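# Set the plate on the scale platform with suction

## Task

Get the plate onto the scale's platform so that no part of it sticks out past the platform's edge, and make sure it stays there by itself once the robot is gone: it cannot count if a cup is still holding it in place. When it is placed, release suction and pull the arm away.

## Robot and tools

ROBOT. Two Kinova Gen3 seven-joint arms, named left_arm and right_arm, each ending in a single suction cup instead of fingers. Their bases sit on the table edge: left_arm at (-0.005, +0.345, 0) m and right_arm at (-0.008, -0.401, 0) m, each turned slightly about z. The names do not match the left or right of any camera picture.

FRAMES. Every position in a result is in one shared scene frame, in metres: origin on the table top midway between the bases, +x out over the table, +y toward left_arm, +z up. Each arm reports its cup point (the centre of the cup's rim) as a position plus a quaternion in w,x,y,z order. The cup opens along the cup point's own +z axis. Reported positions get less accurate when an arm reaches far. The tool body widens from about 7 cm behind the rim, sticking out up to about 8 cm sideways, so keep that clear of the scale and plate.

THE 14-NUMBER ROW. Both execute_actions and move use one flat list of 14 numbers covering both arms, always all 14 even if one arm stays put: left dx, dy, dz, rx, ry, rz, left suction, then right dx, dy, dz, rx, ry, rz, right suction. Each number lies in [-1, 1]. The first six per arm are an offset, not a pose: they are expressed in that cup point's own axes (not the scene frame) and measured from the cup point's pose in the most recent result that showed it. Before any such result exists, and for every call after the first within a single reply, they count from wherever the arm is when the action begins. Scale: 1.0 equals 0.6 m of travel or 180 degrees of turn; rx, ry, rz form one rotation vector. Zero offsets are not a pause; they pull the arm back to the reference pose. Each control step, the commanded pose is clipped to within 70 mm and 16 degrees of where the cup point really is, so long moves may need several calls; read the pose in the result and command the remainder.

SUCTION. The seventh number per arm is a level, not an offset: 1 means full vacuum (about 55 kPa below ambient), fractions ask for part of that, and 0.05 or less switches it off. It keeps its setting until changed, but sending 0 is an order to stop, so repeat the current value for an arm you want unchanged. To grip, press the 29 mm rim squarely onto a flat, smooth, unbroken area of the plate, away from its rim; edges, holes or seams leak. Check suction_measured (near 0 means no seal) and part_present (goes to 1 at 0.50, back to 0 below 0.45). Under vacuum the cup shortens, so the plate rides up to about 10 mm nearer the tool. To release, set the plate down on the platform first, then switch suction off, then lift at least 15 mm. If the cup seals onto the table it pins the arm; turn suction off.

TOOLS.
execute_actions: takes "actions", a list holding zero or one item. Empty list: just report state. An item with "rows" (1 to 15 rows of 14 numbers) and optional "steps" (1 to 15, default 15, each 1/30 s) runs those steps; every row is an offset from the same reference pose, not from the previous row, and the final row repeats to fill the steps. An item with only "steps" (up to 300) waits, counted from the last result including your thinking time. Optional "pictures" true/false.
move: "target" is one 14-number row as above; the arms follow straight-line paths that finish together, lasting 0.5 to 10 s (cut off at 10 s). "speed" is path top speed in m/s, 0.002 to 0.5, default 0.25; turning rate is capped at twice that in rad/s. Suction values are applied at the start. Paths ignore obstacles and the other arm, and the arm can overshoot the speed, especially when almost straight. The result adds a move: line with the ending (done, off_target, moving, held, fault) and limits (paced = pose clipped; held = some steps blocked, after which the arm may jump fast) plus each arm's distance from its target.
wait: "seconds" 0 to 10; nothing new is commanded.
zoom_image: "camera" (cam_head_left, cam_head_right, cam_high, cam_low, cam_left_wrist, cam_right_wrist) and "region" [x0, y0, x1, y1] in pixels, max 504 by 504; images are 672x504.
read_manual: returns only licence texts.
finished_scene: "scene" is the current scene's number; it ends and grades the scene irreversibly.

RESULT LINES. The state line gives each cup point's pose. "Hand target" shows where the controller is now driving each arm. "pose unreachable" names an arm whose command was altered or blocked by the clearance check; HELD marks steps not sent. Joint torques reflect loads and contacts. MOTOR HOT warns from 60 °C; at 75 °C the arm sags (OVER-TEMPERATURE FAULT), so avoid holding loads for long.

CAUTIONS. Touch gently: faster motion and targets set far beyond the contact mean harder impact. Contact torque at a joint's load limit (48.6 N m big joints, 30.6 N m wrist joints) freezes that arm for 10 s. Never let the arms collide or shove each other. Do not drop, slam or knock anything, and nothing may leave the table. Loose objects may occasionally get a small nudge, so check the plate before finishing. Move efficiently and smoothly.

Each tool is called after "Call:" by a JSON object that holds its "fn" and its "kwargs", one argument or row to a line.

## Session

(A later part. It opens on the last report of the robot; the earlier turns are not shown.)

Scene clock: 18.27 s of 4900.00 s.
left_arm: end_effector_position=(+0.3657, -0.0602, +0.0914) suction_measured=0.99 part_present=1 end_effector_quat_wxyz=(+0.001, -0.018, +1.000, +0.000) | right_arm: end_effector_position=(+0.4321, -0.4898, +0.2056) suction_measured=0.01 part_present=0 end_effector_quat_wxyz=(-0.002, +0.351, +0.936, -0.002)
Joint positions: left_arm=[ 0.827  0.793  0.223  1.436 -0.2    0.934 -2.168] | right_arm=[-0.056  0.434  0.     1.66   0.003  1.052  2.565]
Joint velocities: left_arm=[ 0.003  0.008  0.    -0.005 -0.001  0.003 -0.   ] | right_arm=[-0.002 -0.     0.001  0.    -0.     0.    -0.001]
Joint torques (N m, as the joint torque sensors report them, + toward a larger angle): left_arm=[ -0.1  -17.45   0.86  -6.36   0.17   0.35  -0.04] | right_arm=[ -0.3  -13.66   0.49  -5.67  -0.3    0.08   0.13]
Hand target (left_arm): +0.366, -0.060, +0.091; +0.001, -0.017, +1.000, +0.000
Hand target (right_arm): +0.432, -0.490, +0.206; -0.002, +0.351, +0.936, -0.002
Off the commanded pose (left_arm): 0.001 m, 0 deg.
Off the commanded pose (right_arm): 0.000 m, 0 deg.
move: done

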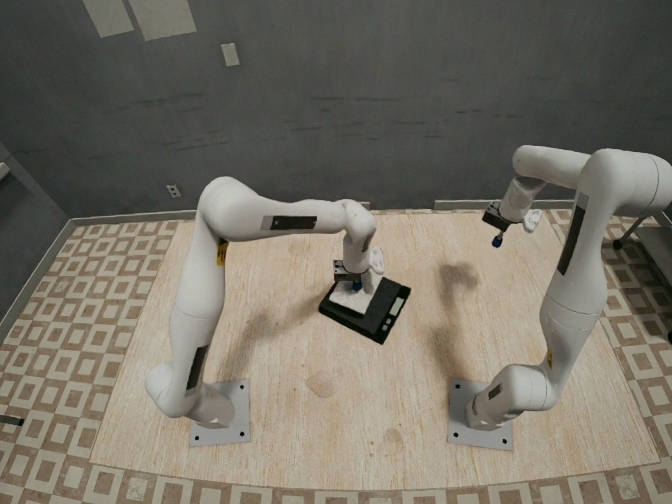

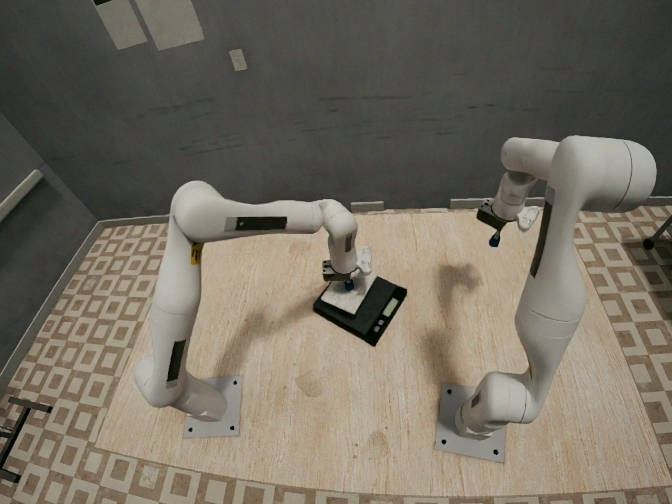

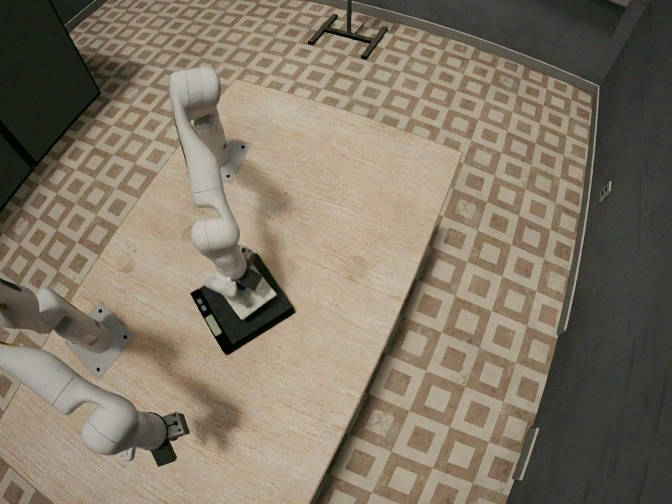

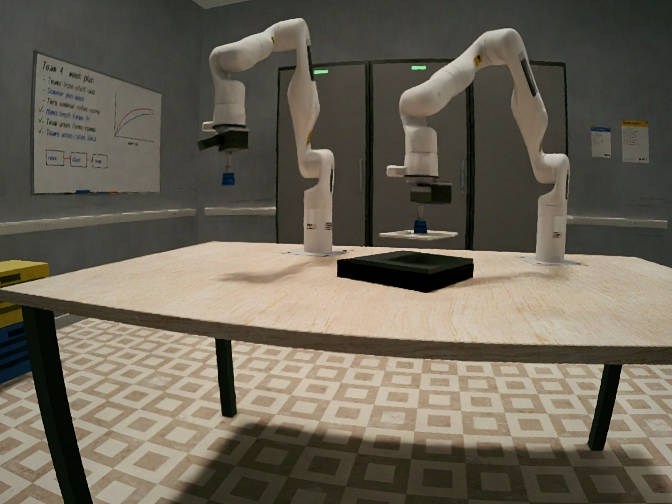

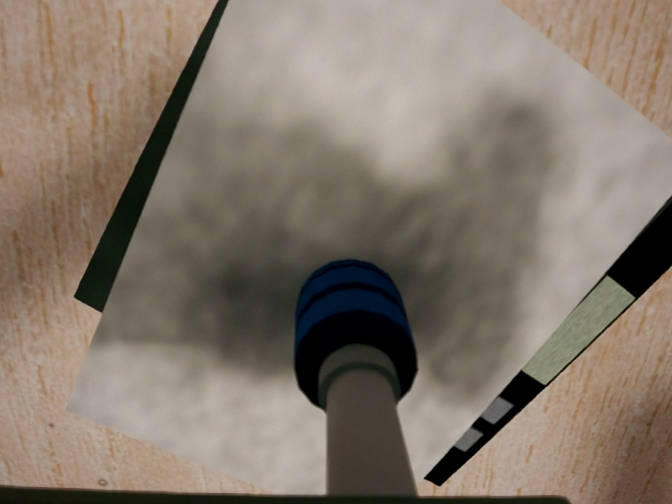

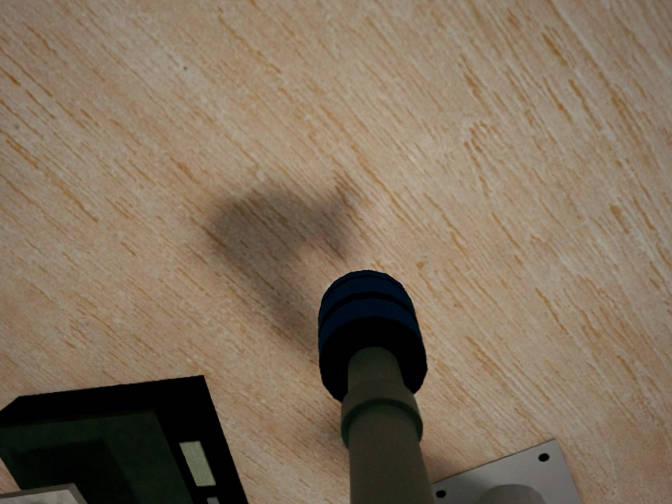

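Call:
{"fn": "move", "kwargs": {
  "target": [0,-0.02,0.062,0,0,0,1,0,0,0,0,0,0,0],
  "speed": 0.1
}}

Call:
{"fn": "zoom_image", "kwargs": {
  "camera": "cam_low",
  "region": [320,200,490,300]
}}

Call:
{"fn": "zoom_image", "kwargs": {
  "camera": "cam_high",
  "region": [170,230,320,370]
}}

Scene clock: 20.83 s of 4900.00 s.
left_arm: end_effector_position=(+0.3662, -0.0722, +0.0544) suction_measured=0.98 part_present=1 end_effector_quat_wxyz=(+0.001, -0.018, +1.000, -0.000) | right_arm: end_effector_position=(+0.4321, -0.4898, +0.2056) suction_measured=0.01 part_present=0 end_effector_quat_wxyz=(-0.002, +0.351, +0.936, -0.002)
Joint positions: left_arm=[ 0.85   0.865  0.211  1.423 -0.212  0.874 -2.148] | right_arm=[-0.056  0.434  0.     1.66   0.003  1.052  2.565]
Joint velocities: left_arm=[ 0.002  0.004  0.001 -0.001 -0.    -0.001  0.   ] | right_arm=[-0.    -0.    -0.    -0.    -0.    -0.    -0.001]
Joint torques (N m, as the joint torque sensors report them, + toward a larger angle): left_arm=[  0.12 -17.6    1.04  -5.84   0.15   0.45  -0.12] | right_arm=[ -0.42 -13.69   0.42  -5.8   -0.26   0.08   0.28]
Hand target (left_arm): +0.366, -0.072, +0.054; +0.001, -0.018, +1.000, +0.000
Hand target (right_arm): +0.432, -0.490, +0.206; -0.002, +0.351, +0.936, -0.002
Off the commanded pose (left_arm): 0.000 m, 0 deg.
Off the commanded pose (right_arm): 0.000 m, 0 deg.
move: done

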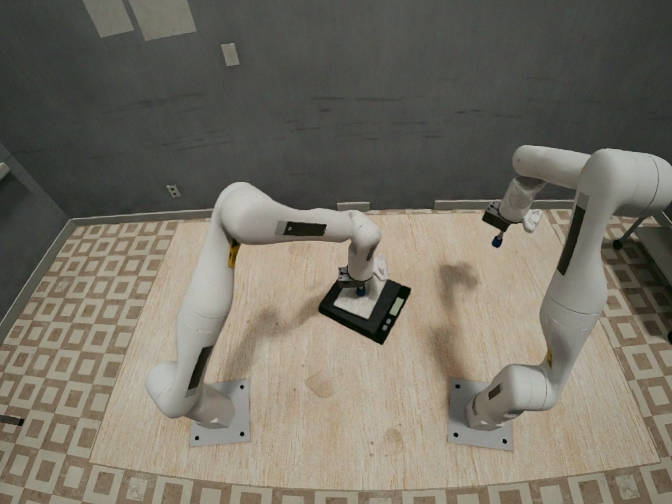

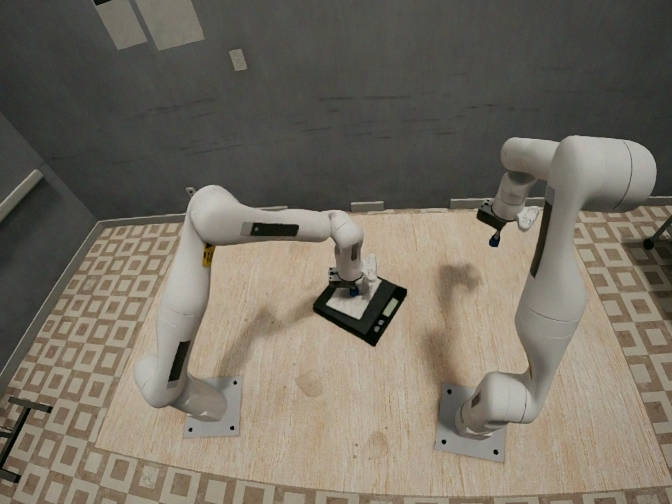

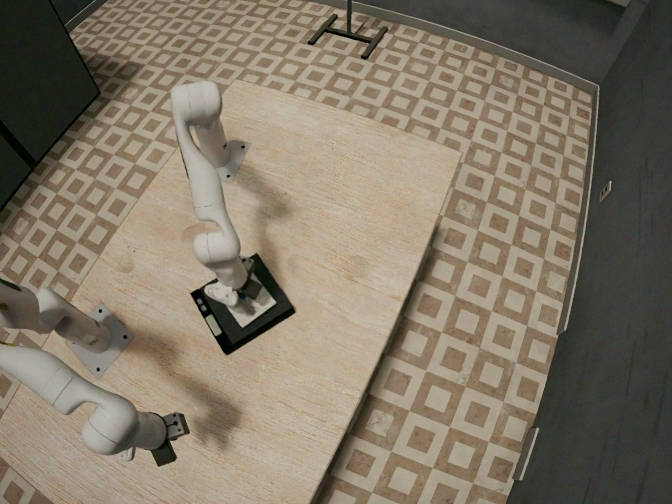

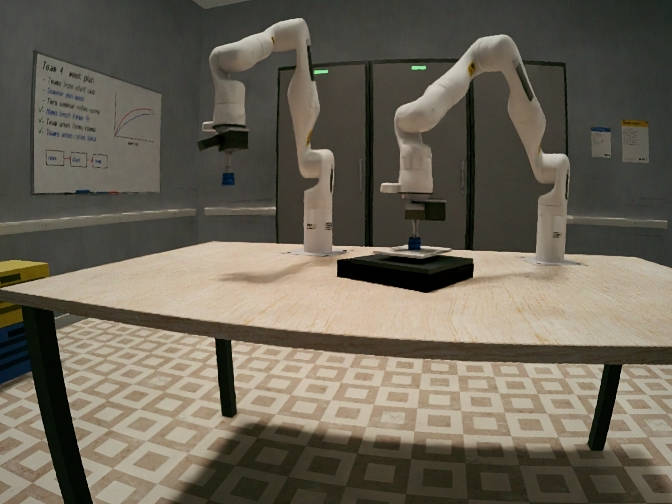

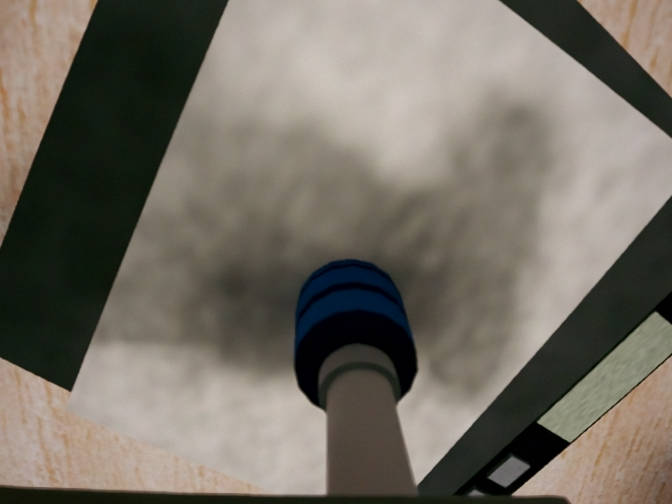

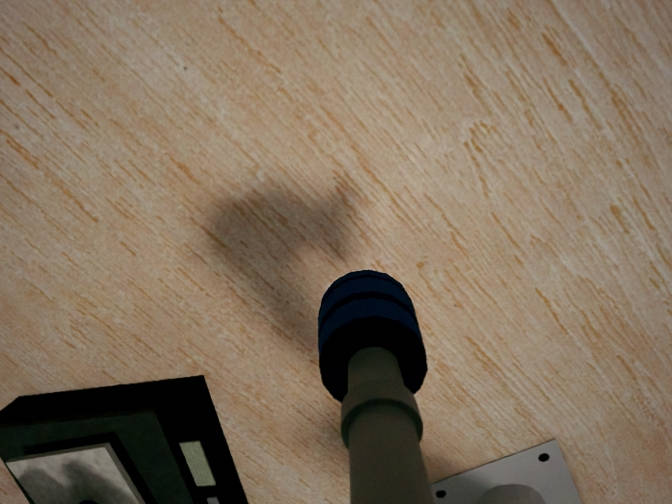

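Region (320, 200, 490, 300) of cam_low's 672x504 image, scaled by 2.965, with more detail than that image has; it fills the top 296 rows of this view, and the rest is white.

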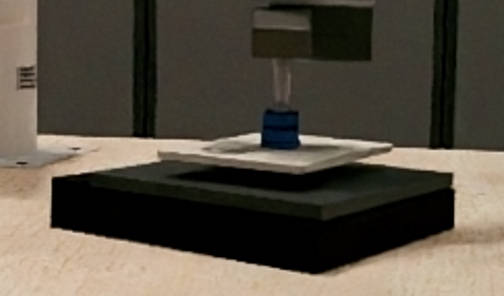

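Region (170, 230, 320, 370) of cam_high's 672x504 image, scaled by 3.360, with more detail than that image has; it fills the top 470 rows of this view, and the rest is white.

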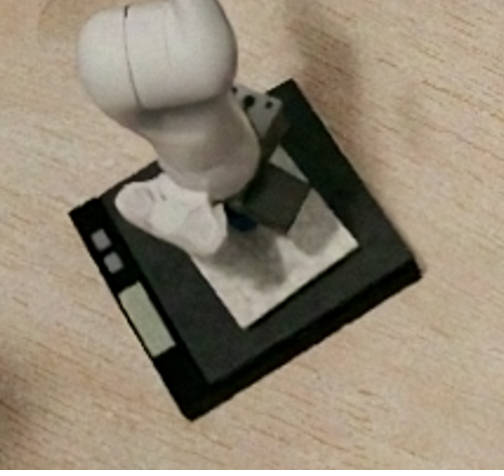

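Call:
{"fn": "move", "kwargs": {
  "target": [0,0.005,0.03,0,0,0,1,0,0,0,0,0,0,0],
  "speed": 0.025
}}

Call:
{"fn": "zoom_image", "kwargs": {
  "camera": "cam_low",
  "region": [320,200,490,300]
}}

Scene clock: 24.47 s of 4900.00 s.
left_arm: end_effector_position=(+0.3669, -0.0707, +0.0405) suction_measured=0.98 part_present=1 end_effector_quat_wxyz=(+0.003, -0.017, +1.000, -0.002) | right_arm: end_effector_position=(+0.4321, -0.4898, +0.2056) suction_measured=0.01 part_present=0 end_effector_quat_wxyz=(-0.002, +0.351, +0.936, -0.002)
Joint positions: left_arm=[ 0.85   0.882  0.205  1.44  -0.217  0.834 -2.146] | right_arm=[-0.056  0.434  0.     1.66   0.003  1.052  2.565]
Joint velocities: left_arm=[-0.    -0.002 -0.001  0.003 -0.    -0.003  0.   ] | right_arm=[-0.001 -0.002 -0.001  0.     0.001  0.     0.001]
Joint torques (N m, as the joint torque sensors report them, + toward a larger angle): left_arm=[ -0.49 -13.79   0.14  -5.01  -0.08  -0.49  -0.25] | right_arm=[  0.09 -13.72   0.5   -5.78  -0.24   0.04   0.19]
Hand target (left_arm): +0.366, -0.069, +0.036; +0.001, -0.018, +1.000, -0.000
Hand target (right_arm): +0.432, -0.490, +0.206; -0.002, +0.351, +0.936, -0.002
Off the commanded pose (left_arm): 0.005 m, 0 deg.
Off the commanded pose (right_arm): 0.000 m, 0 deg.
move: off_target (left_arm)

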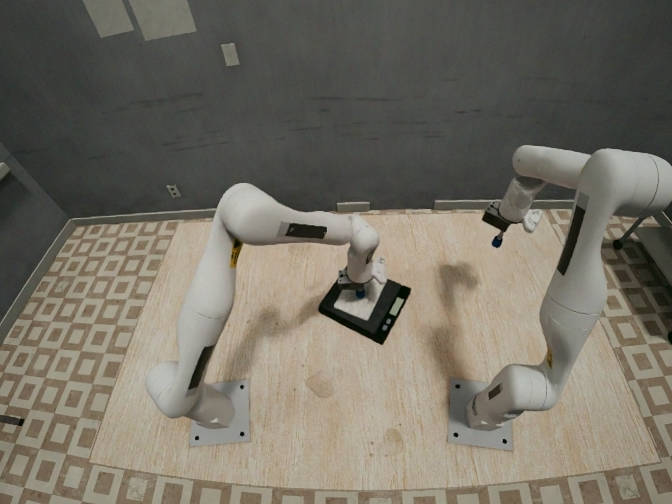

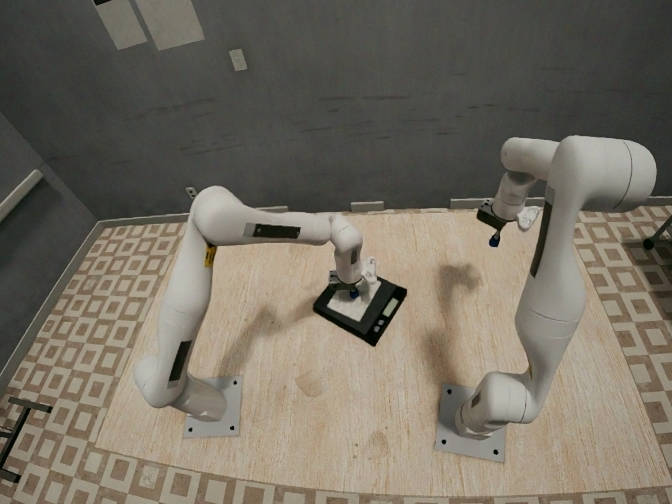

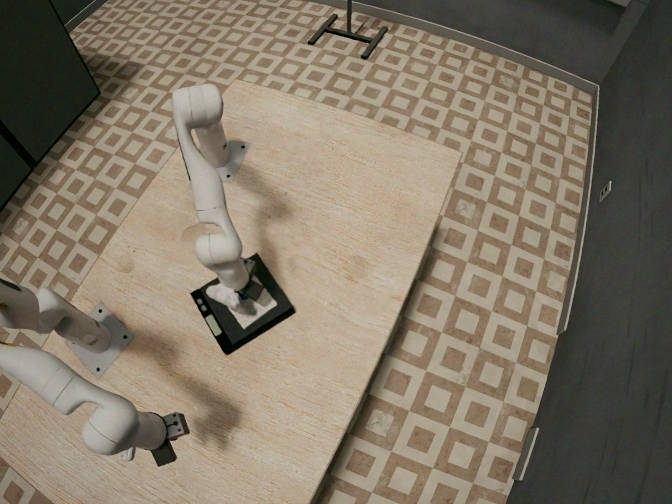

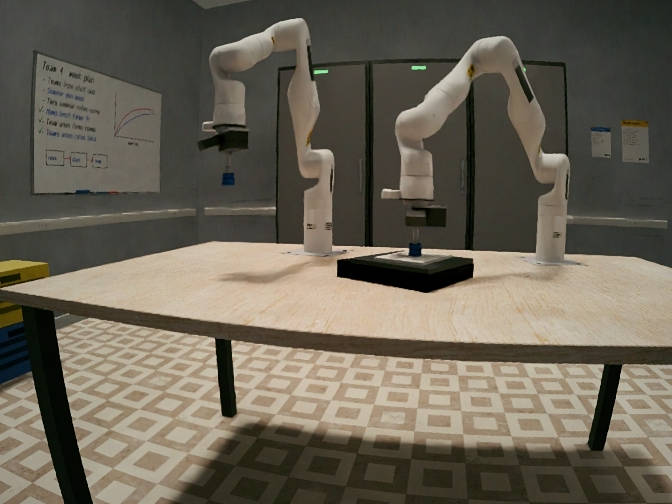

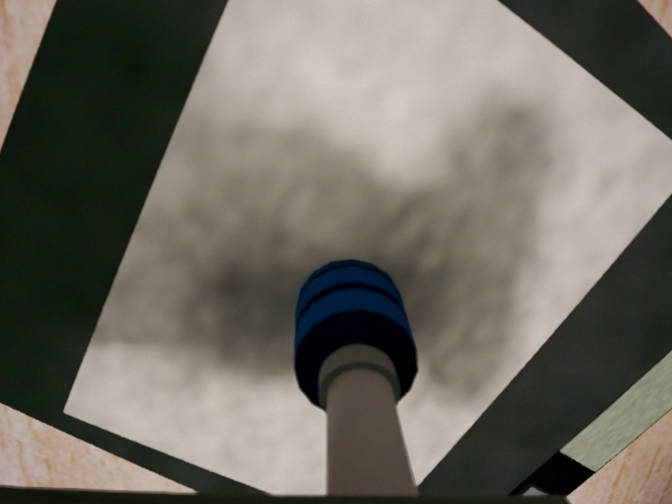

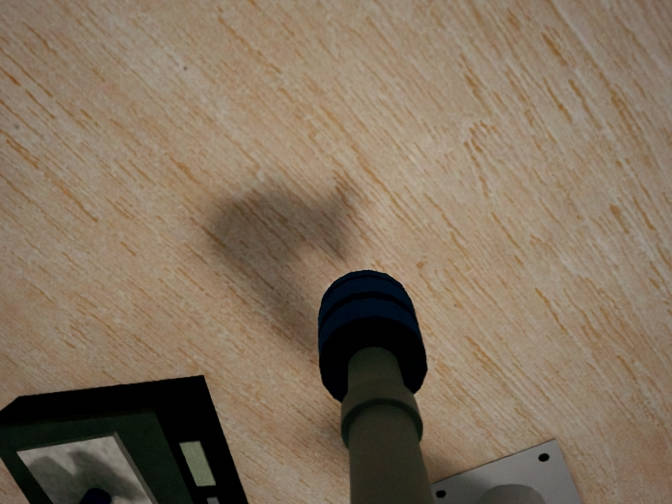

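Region (320, 200, 490, 300) of cam_low's 672x504 image, scaled by 2.965, with more detail than that image has; it fills the top 296 rows of this view, and the rest is white.

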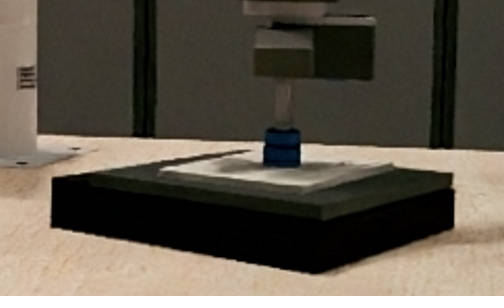

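Call:
{"fn": "execute_actions", "kwargs": {
  "actions": [
    {"rows":[[0,0,0,0,0,0,0,0,0,0,0,0,0,0]],"steps":15}
  ],
  "pictures": false
}}

Call:
{"fn": "move", "kwargs": {
  "target": [0,0,-0.05,0,0,0,0,0,0,0,0,0,0,0],
  "speed": 0.05
}}

Scene clock: 26.60 s of 4900.00 s.
left_arm: end_effector_position=(+0.3677, -0.0716, +0.0430) suction_measured=0.00 part_present=0 end_effector_quat_wxyz=(+0.005, -0.017, +1.000, -0.004) | right_arm: end_effector_position=(+0.4321, -0.4898, +0.2056) suction_measured=0.01 part_present=0 end_effector_quat_wxyz=(-0.002, +0.351, +0.936, -0.002)
Joint positions: left_arm=[ 0.85   0.878  0.206  1.439 -0.217  0.834 -2.146] | right_arm=[-0.056  0.434  0.     1.66   0.003  1.052  2.565]
Joint velocities: left_arm=[ 0. -0. -0. -0. -0.  0. -0.] | right_arm=[-0.     0.001  0.001  0.001 -0.001 -0.    -0.001]
Joint torques (N m, as the joint torque sensors report them, + toward a larger angle): left_arm=[ -0.11 -15.44   0.17  -5.16   0.01  -0.02   0.  ] | right_arm=[ -0.15 -13.68   0.39  -5.81  -0.3    0.04   0.22]
Hand target (left_arm): +0.367, -0.071, +0.041; +0.003, -0.017, +1.000, -0.002
Hand target (right_arm): +0.432, -0.490, +0.206; -0.002, +0.351, +0.936, -0.002
Off the commanded pose (left_arm): 0.003 m, 0 deg.
Off the commanded pose (right_arm): 0.000 m, 0 deg.
Steps of this call (steps 1 to 49: nothing new was sent; steps 50 to 64: all 15 steps of this action). Readings (end_effector_position | what the end effector reports):
50: left_arm (+0.3670, -0.0709, +0.0410) | right_arm (+0.4321, -0.4898, +0.2056) | left_arm suction_measured=0.16 part_present=0 | right_arm suction_measured=0.01 part_present=0
51: left_arm (+0.3674, -0.0713, +0.0420) | right_arm (+0.4321, -0.4898, +0.2056) | left_arm suction_measured=0.00 part_present=0 | right_arm suction_measured=0.01 part_present=0
53: left_arm (+0.3677, -0.0717, +0.0430) | right_arm (+0.4321, -0.4898, +0.2056) | left_arm suction_measured=0.00 part_present=0 | right_arm suction_measured=0.01 part_present=0
57: left_arm (+0.3677, -0.0716, +0.0430) | right_arm (+0.4321, -0.4898, +0.2056) | left_arm suction_measured=0.00 part_present=0 | right_arm suction_measured=0.01 part_present=0
64: the state above

Scene clock: 27.73 s of 4900.00 s.
left_arm: end_effector_position=(+0.3675, -0.0714, +0.0729) suction_measured=0.00 part_present=0 end_effector_quat_wxyz=(+0.005, -0.017, +1.000, -0.004) | right_arm: end_effector_position=(+0.4321, -0.4898, +0.2056) suction_measured=0.01 part_present=0 end_effector_quat_wxyz=(-0.002, +0.351, +0.936, -0.002)
Joint positions: left_arm=[ 0.844  0.832  0.216  1.423 -0.207  0.897 -2.154] | right_arm=[-0.056  0.434  0.     1.66   0.003  1.052  2.565]
Joint velocities: left_arm=[-0.002 -0.003 -0.     0.001  0.     0.002 -0.   ] | right_arm=[ 0.001 -0.001 -0.    -0.    -0.001  0.     0.001]
Joint torques (N m, as the joint torque sensors report them, + toward a larger angle): left_arm=[ -0.13 -17.82   0.99  -5.94   0.05   0.35  -0.18] | right_arm=[ -0.29 -13.69   0.29  -5.76  -0.32   0.     0.19]
Hand target (left_arm): +0.368, -0.071, +0.073; +0.005, -0.017, +1.000, -0.004
Hand target (right_arm): +0.432, -0.490, +0.206; -0.002, +0.351, +0.936, -0.002
Off the commanded pose (left_arm): 0.000 m, 0 deg.
Off the commanded pose (right_arm): 0.000 m, 0 deg.
move: done

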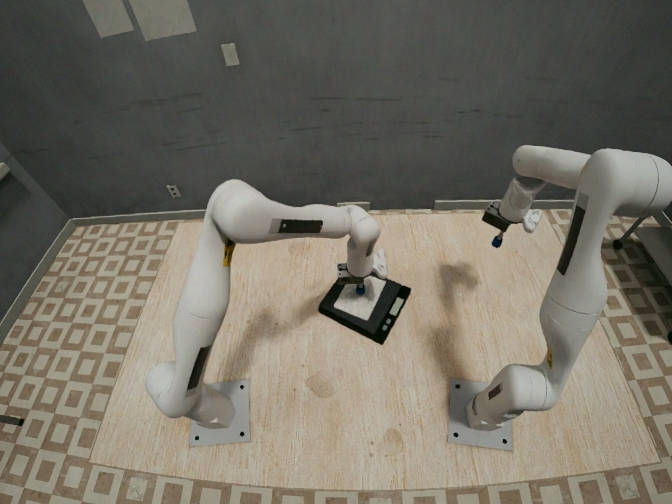

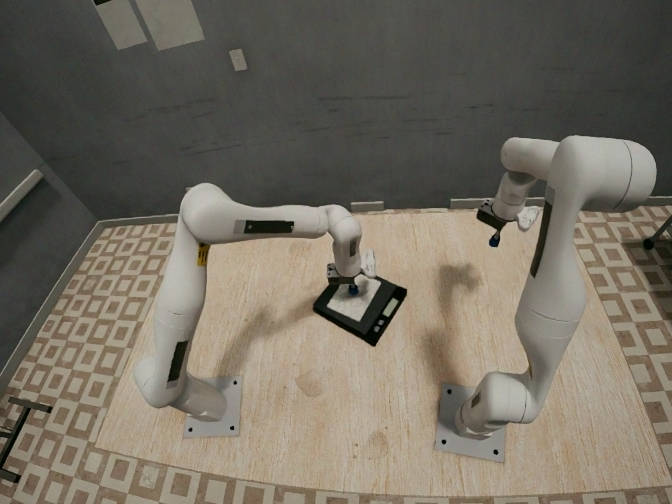

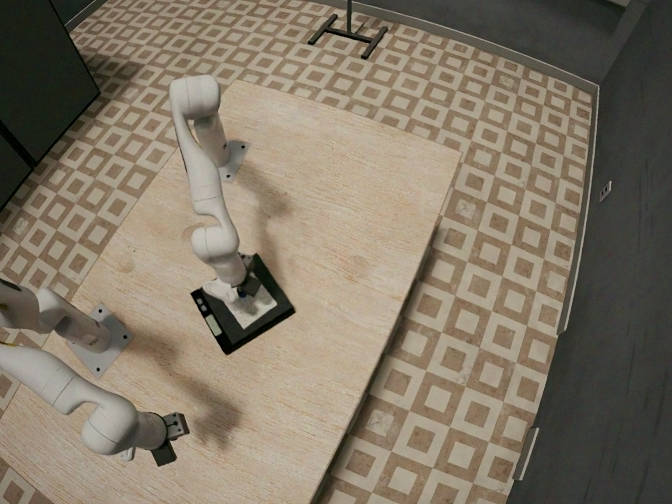

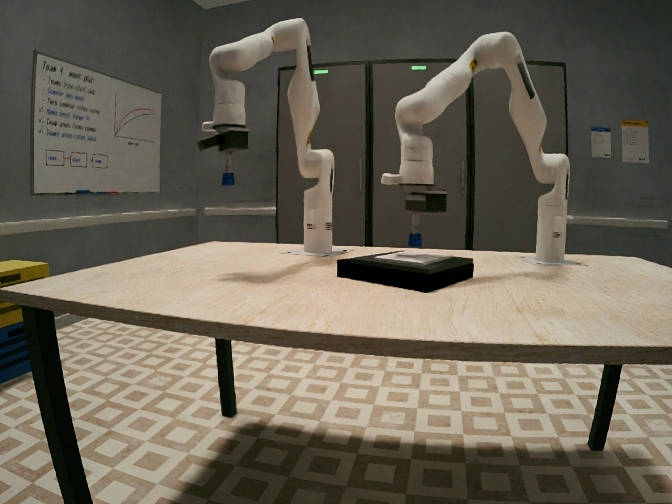

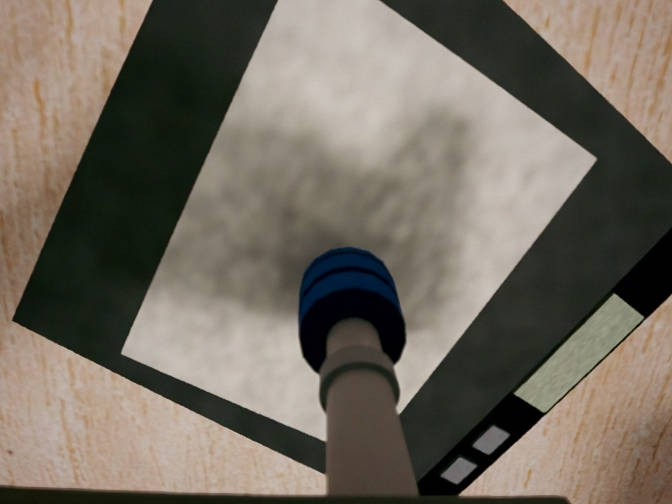

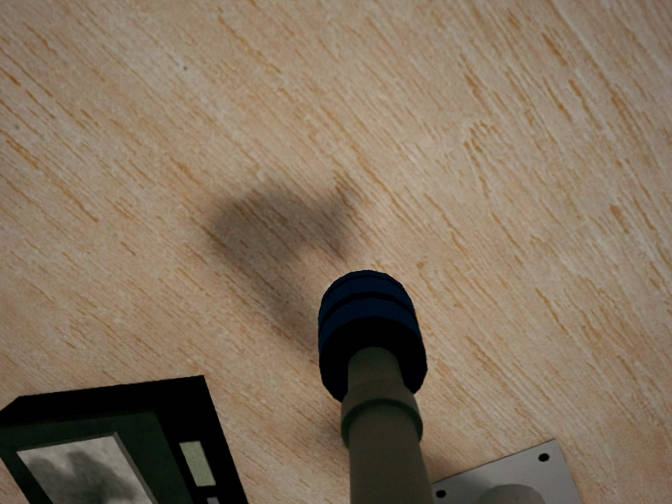

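Call:
{"fn": "move", "kwargs": {
  "target": [0,0.45,-0.2,0,0,0,0,0,0,0,0,0,0,0],
  "speed": 0.4
}}

Call:
{"fn": "zoom_image", "kwargs": {
  "camera": "cam_head_left",
  "region": [290,240,440,360]
}}

Scene clock: 31.03 s of 4900.00 s.
left_arm: end_effector_position=(+0.3576, +0.1996, +0.1910) suction_measured=0.00 part_present=0 end_effector_quat_wxyz=(+0.004, -0.017, +1.000, -0.003) | right_arm: end_effector_position=(+0.4321, -0.4898, +0.2056) suction_measured=0.01 part_present=0 end_effector_quat_wxyz=(-0.002, +0.351, +0.936, -0.002)
Joint positions: left_arm=[ 0.327  0.331  0.201  1.892 -0.078  0.917 -2.709] | right_arm=[-0.056  0.434  0.     1.66   0.003  1.052  2.565]
Joint velocities: left_arm=[-0.003 -0.004 -0.002 -0.001  0.002  0.    -0.002] | right_arm=[ 0.    -0.002 -0.001 -0.001  0.     0.    -0.   ]
Joint torques (N m, as the joint torque sensors report them, + toward a larger angle): left_arm=[  0.59 -10.62   0.34  -6.26   0.17   0.38   0.01] | right_arm=[ -0.14 -13.74   0.49  -5.85  -0.31   0.05   0.22]
Hand target (left_arm): +0.358, +0.200, +0.191; +0.004, -0.017, +1.000, -0.003
Hand target (right_arm): +0.432, -0.490, +0.206; -0.002, +0.351, +0.936, -0.002
Off the commanded pose (left_arm): 0.001 m, 0 deg.
Off the commanded pose (right_arm): 0.000 m, 0 deg.
move: done; limits=paced

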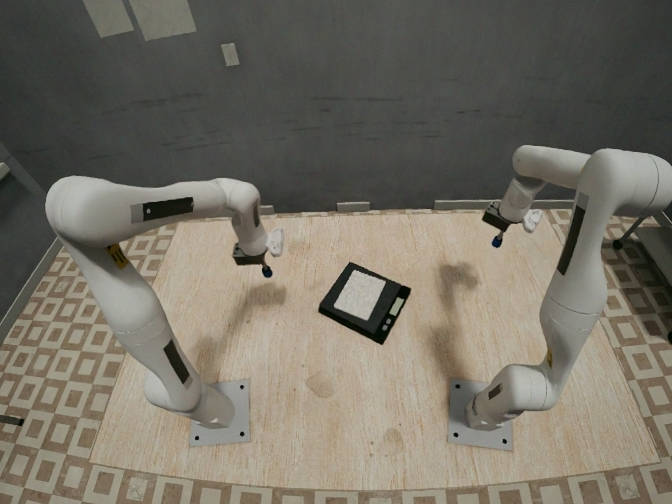

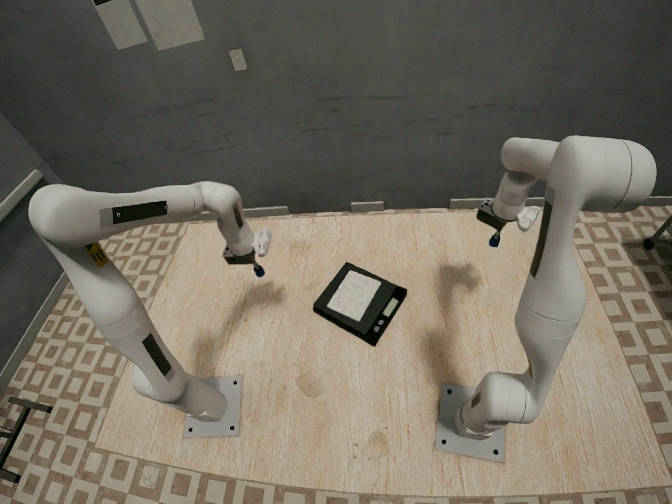

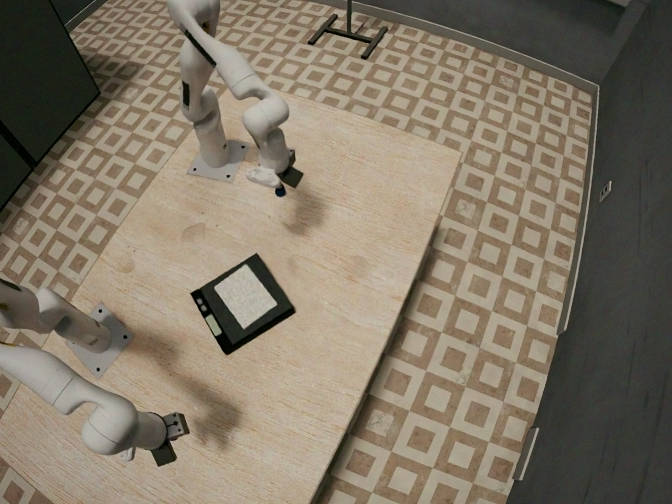

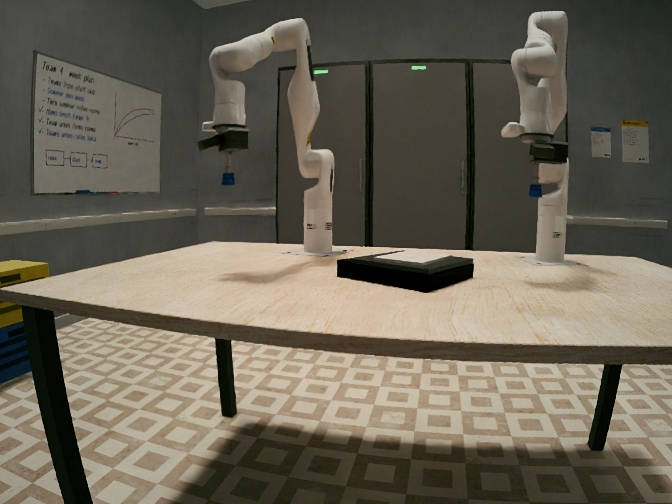

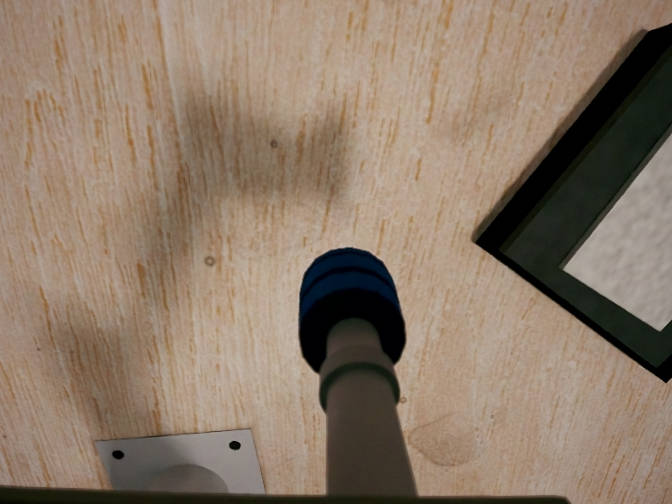

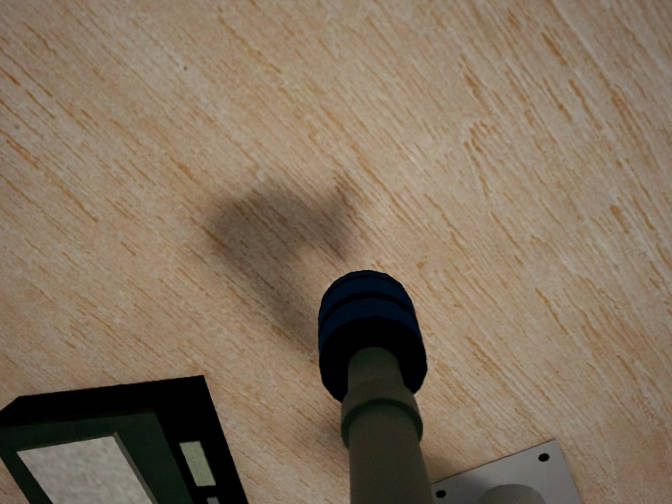

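Region (290, 240, 440, 360) of cam_head_left's 672x504 image, scaled by 3.360, with more detail than that image has; it fills the top 403 rows of this view, and the rest is white.

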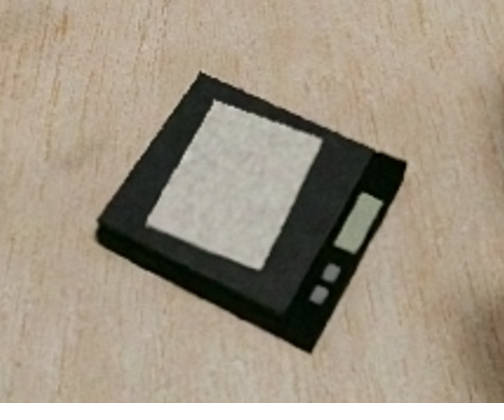

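Call:
{"fn": "finished_scene", "kwargs": {
  "scene": 1
}}

The scene is finished: the task was done.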